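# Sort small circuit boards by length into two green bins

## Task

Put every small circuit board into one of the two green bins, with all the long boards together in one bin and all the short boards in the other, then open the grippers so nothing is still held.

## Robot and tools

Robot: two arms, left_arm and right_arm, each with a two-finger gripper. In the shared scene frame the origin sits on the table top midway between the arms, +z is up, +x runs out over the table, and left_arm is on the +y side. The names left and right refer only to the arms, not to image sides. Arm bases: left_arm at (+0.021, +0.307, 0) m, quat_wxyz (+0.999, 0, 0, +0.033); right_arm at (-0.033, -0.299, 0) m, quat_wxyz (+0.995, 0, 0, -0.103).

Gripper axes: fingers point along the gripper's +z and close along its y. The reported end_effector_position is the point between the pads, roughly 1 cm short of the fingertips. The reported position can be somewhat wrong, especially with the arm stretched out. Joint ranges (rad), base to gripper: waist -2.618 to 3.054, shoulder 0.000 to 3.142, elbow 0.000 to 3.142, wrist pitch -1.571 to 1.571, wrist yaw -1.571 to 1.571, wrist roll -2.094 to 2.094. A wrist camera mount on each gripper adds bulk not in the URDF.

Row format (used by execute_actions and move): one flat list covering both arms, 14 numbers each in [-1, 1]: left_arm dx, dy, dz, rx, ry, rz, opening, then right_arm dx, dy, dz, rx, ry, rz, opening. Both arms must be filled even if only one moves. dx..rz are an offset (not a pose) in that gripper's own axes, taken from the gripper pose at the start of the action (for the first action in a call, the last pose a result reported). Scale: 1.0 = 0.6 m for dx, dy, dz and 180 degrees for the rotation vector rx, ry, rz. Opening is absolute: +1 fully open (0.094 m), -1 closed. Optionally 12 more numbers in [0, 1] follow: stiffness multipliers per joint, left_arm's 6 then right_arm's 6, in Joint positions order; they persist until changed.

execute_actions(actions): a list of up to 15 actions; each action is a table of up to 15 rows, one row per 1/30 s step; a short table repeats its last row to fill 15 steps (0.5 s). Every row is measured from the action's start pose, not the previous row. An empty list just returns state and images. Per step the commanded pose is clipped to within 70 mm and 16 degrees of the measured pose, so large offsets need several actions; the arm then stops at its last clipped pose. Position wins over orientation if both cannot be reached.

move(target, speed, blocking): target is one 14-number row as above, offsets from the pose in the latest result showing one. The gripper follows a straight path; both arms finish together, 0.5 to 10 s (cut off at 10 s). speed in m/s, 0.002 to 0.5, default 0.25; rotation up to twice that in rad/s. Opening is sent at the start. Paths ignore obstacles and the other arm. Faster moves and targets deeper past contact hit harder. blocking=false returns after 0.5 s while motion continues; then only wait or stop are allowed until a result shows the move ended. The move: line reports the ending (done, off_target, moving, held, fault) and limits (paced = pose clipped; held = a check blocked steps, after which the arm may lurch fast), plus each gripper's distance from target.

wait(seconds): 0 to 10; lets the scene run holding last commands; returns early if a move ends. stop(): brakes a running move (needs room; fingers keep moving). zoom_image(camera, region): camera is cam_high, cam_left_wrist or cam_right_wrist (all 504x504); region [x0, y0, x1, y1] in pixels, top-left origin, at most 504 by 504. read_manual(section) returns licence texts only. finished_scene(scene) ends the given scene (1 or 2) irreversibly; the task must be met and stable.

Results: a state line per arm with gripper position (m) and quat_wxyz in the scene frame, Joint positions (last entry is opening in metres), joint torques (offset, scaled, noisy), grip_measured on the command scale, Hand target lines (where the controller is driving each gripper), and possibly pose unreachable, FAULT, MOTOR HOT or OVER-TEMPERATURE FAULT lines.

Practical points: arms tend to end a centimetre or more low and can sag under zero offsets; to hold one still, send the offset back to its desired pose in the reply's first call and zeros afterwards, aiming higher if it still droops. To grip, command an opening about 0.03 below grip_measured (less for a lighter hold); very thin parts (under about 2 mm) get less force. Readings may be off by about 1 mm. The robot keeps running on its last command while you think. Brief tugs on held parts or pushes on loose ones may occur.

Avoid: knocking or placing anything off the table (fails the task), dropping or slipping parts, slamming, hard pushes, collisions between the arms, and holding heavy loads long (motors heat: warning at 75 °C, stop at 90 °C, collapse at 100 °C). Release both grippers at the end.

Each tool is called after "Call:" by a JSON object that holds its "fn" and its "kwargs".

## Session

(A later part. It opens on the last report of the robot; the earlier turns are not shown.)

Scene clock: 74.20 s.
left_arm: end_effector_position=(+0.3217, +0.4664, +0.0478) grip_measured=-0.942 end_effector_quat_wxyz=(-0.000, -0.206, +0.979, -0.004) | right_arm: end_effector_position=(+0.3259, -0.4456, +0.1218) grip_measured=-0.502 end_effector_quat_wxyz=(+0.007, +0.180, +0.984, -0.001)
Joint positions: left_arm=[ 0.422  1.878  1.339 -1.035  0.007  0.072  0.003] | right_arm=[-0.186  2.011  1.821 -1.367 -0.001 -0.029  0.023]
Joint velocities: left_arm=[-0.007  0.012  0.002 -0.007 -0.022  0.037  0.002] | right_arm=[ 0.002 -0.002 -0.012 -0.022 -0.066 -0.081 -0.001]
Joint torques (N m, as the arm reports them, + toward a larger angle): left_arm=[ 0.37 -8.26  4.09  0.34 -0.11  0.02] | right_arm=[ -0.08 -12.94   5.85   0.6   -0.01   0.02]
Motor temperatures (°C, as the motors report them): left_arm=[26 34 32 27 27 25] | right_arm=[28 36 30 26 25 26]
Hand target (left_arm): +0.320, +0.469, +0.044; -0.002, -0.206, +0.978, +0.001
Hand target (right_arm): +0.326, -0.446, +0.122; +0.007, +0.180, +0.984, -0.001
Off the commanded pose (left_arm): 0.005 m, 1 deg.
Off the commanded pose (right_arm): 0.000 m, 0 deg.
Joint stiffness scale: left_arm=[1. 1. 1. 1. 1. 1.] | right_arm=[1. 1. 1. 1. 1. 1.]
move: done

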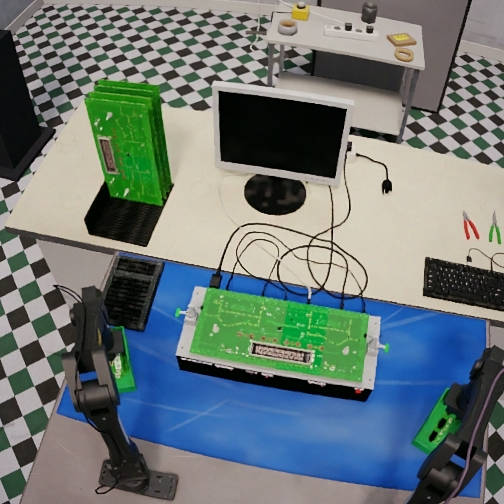

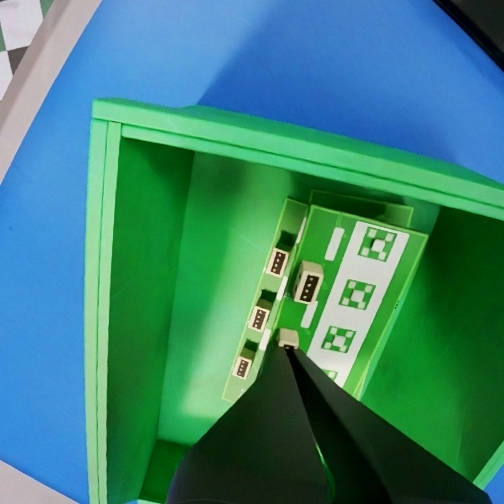

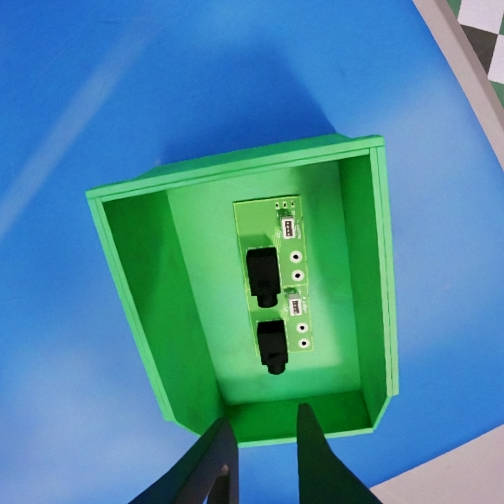

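Call:
{"fn": "move", "kwargs": {"target": [0,0,0.022,0,0,0,-0.975,0,0,0,0,0,0,-0.5], "speed": 0.04}}

Call:
{"fn": "execute_actions", "kwargs": {"actions": [[[0,0,0,0,0,0,-0.65,0,0,0,0,0,0,-0.5]]]}}

Call:
{"fn": "move", "kwargs": {"target": [0,0,-0.14,0,0,0,-0.65,0,0,0,0,0,0,-0.5], "speed": 0.2}}

Scene clock: 75.60 s.
left_arm: end_effector_position=(+0.3230, +0.4671, +0.0401) grip_measured=-0.942 end_effector_quat_wxyz=(+0.002, -0.206, +0.979, -0.003) | right_arm: end_effector_position=(+0.3259, -0.4456, +0.1218) grip_measured=-0.502 end_effector_quat_wxyz=(+0.007, +0.180, +0.984, -0.001)
Joint positions: left_arm=[ 0.422  1.887  1.32  -1.001  0.007  0.072  0.003] | right_arm=[-0.186  2.011  1.821 -1.367 -0.001 -0.029  0.023]
Joint velocities: left_arm=[-0.007  0.007 -0.012 -0.007  0.007 -0.051  0.001] | right_arm=[ 0.002  0.022 -0.007  0.037 -0.081 -0.007  0.001]
Joint torques (N m, as the arm reports them, + toward a larger angle): left_arm=[ 0.   -7.89  3.86  0.35 -0.01  0.  ] | right_arm=[ -0.05 -12.89   5.89   0.57  -0.01   0.02]
Motor temperatures (°C, as the motors report them): left_arm=[26 34 32 27 27 25] | right_arm=[28 36 30 26 25 26]
Hand target (left_arm): +0.322, +0.466, +0.035; -0.001, -0.206, +0.979, -0.004
Hand target (right_arm): +0.326, -0.446, +0.122; +0.007, +0.180, +0.984, -0.001
Off the commanded pose (left_arm): 0.006 m, 0 deg.
Off the commanded pose (right_arm): 0.000 m, 0 deg.
Joint stiffness scale: left_arm=[1. 1. 1. 1. 1. 1.] | right_arm=[1. 1. 1. 1. 1. 1.]
move: done

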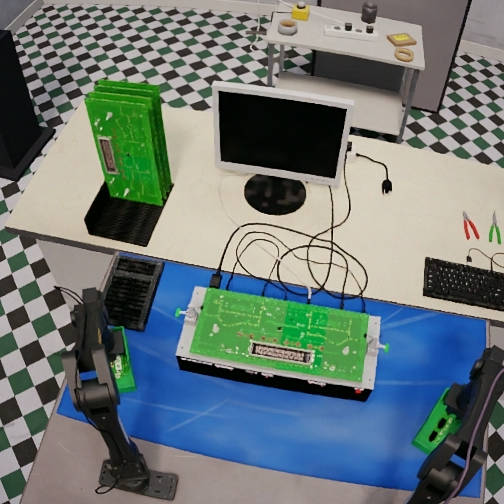

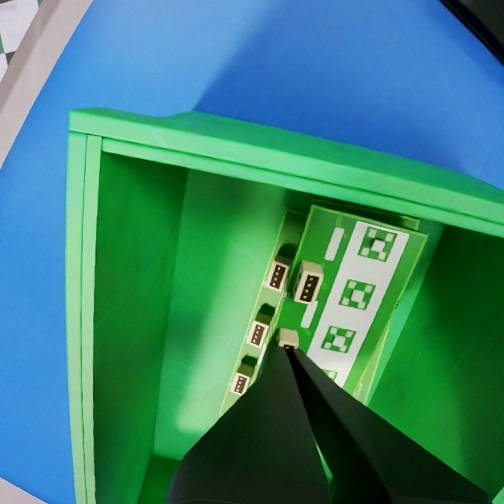

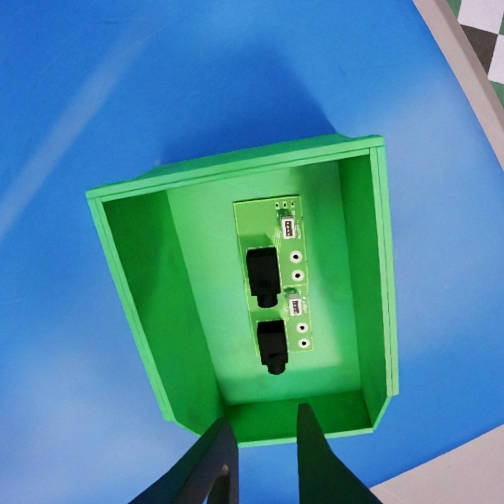

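Scene clock: 76.10 s.
left_arm: end_effector_position=(+0.3230, +0.4671, +0.0401) grip_measured=-0.652 end_effector_quat_wxyz=(+0.002, -0.206, +0.979, -0.003) | right_arm: end_effector_position=(+0.3259, -0.4456, +0.1218) grip_measured=-0.502 end_effector_quat_wxyz=(+0.007, +0.180, +0.984, -0.001)
Joint positions: left_arm=[ 0.422  1.887  1.32  -1.001  0.007  0.072  0.016] | right_arm=[-0.186  2.011  1.821 -1.367 -0.001 -0.029  0.023]
Joint velocities: left_arm=[-0.007 -0.012 -0.007 -0.022 -0.037 -0.037  0.001] | right_arm=[ 0.002 -0.007 -0.012 -0.022  0.066  0.007  0.001]
Joint torques (N m, as the arm reports them, + toward a larger angle): left_arm=[-0.03 -8.49  4.94  0.22 -0.02 -0.02] | right_arm=[ -0.03 -12.9    5.85   0.58   0.01   0.  ]
Motor temperatures (°C, as the motors report them): left_arm=[26 34 32 27 27 25] | right_arm=[28 36 30 26 25 26]
Hand target (left_arm): +0.323, +0.467, +0.040; +0.002, -0.206, +0.979, -0.003
Hand target (right_arm): +0.326, -0.446, +0.122; +0.007, +0.180, +0.984, -0.001
Off the commanded pose (left_arm): 0.000 m, 0 deg.
Off the commanded pose (right_arm): 0.000 m, 0 deg.
Joint stiffness scale: left_arm=[1. 1. 1. 1. 1. 1.] | right_arm=[1. 1. 1. 1. 1. 1.]

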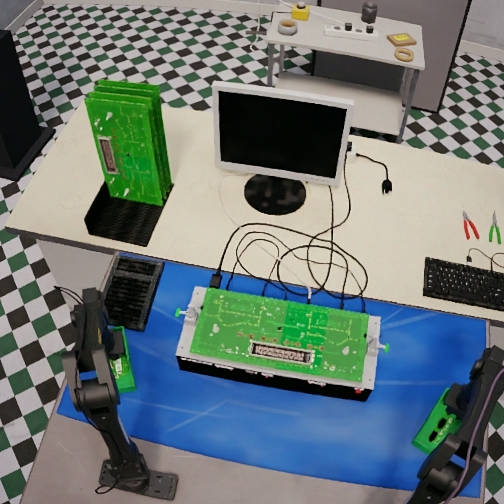

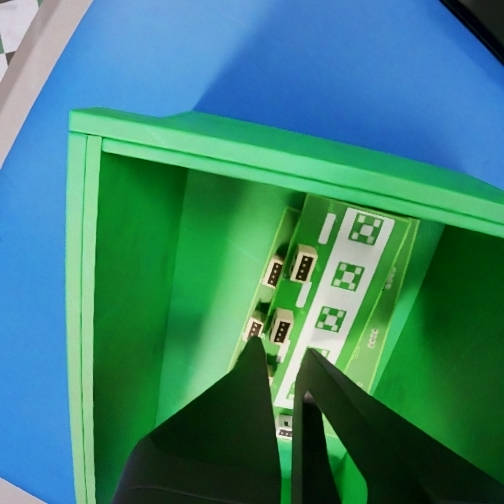

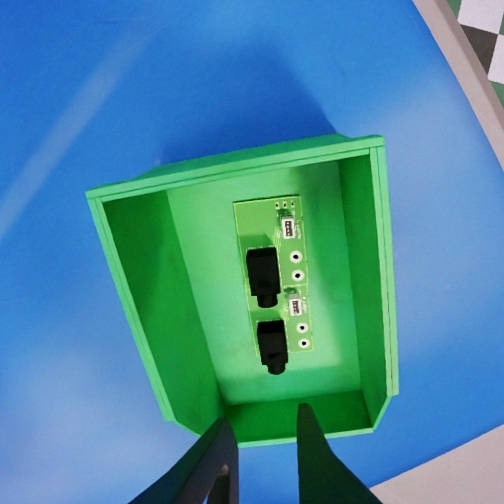

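Scene clock: 77.20 s.
left_arm: end_effector_position=(+0.3172, +0.4640, +0.1122) grip_measured=-0.652 end_effector_quat_wxyz=(-0.013, -0.206, +0.978, -0.007) | right_arm: end_effector_position=(+0.3259, -0.4456, +0.1218) grip_measured=-0.502 end_effector_quat_wxyz=(+0.007, +0.180, +0.984, -0.001)
Joint positions: left_arm=[ 0.422  1.841  1.551 -1.31   0.007  0.072  0.016] | right_arm=[-0.186  2.011  1.821 -1.367 -0.001 -0.029  0.023]
Joint velocities: left_arm=[-0.002 -0.002 -0.027  0.066 -0.022  0.007 -0.   ] | right_arm=[-0.012  0.007  0.012  0.037 -0.022 -0.066 -0.   ]
Joint torques (N m, as the arm reports them, + toward a larger angle): left_arm=[-0.14 -9.49  7.53  0.08 -0.03 -0.02] | right_arm=[ -0.08 -12.94   5.9    0.58  -0.01   0.01]
Motor temperatures (°C, as the motors report them): left_arm=[26 34 32 27 27 25] | right_arm=[28 36 30 26 25 26]
Hand target (left_arm): +0.322, +0.466, +0.124; +0.003, -0.206, +0.979, -0.003
Hand target (right_arm): +0.326, -0.446, +0.122; +0.007, +0.180, +0.984, -0.001
Off the commanded pose (left_arm): 0.013 m, 2 deg.
Off the commanded pose (right_arm): 0.000 m, 0 deg.
Joint stiffness scale: left_arm=[1. 1. 1. 1. 1. 1.] | right_arm=[1. 1. 1. 1. 1. 1.]
move: off_target (left_arm)

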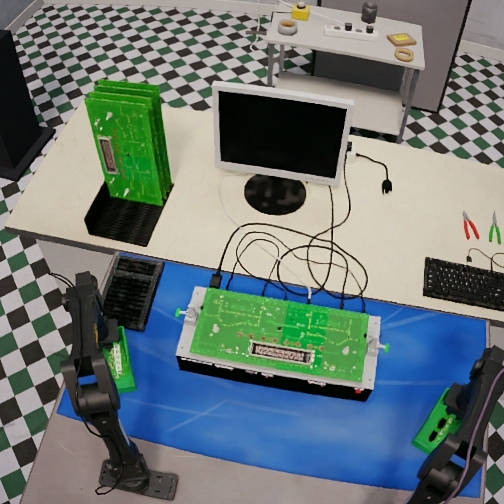

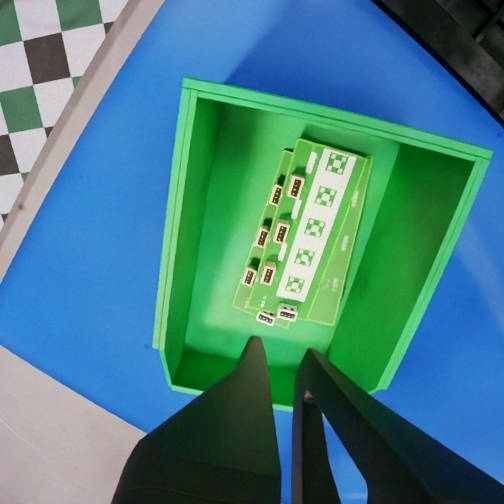

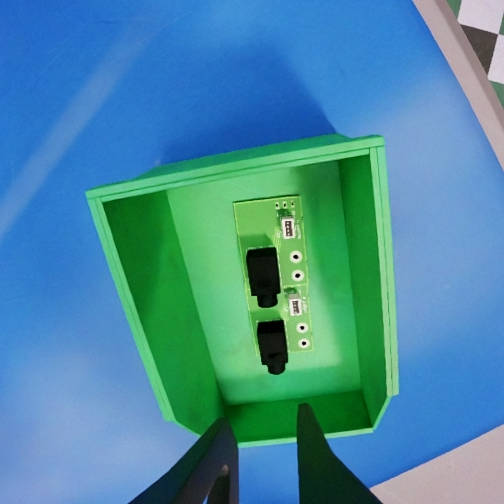

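Call:
{"fn": "finished_scene", "kwargs": {"scene": 2}}

The scene is finished: the task was done.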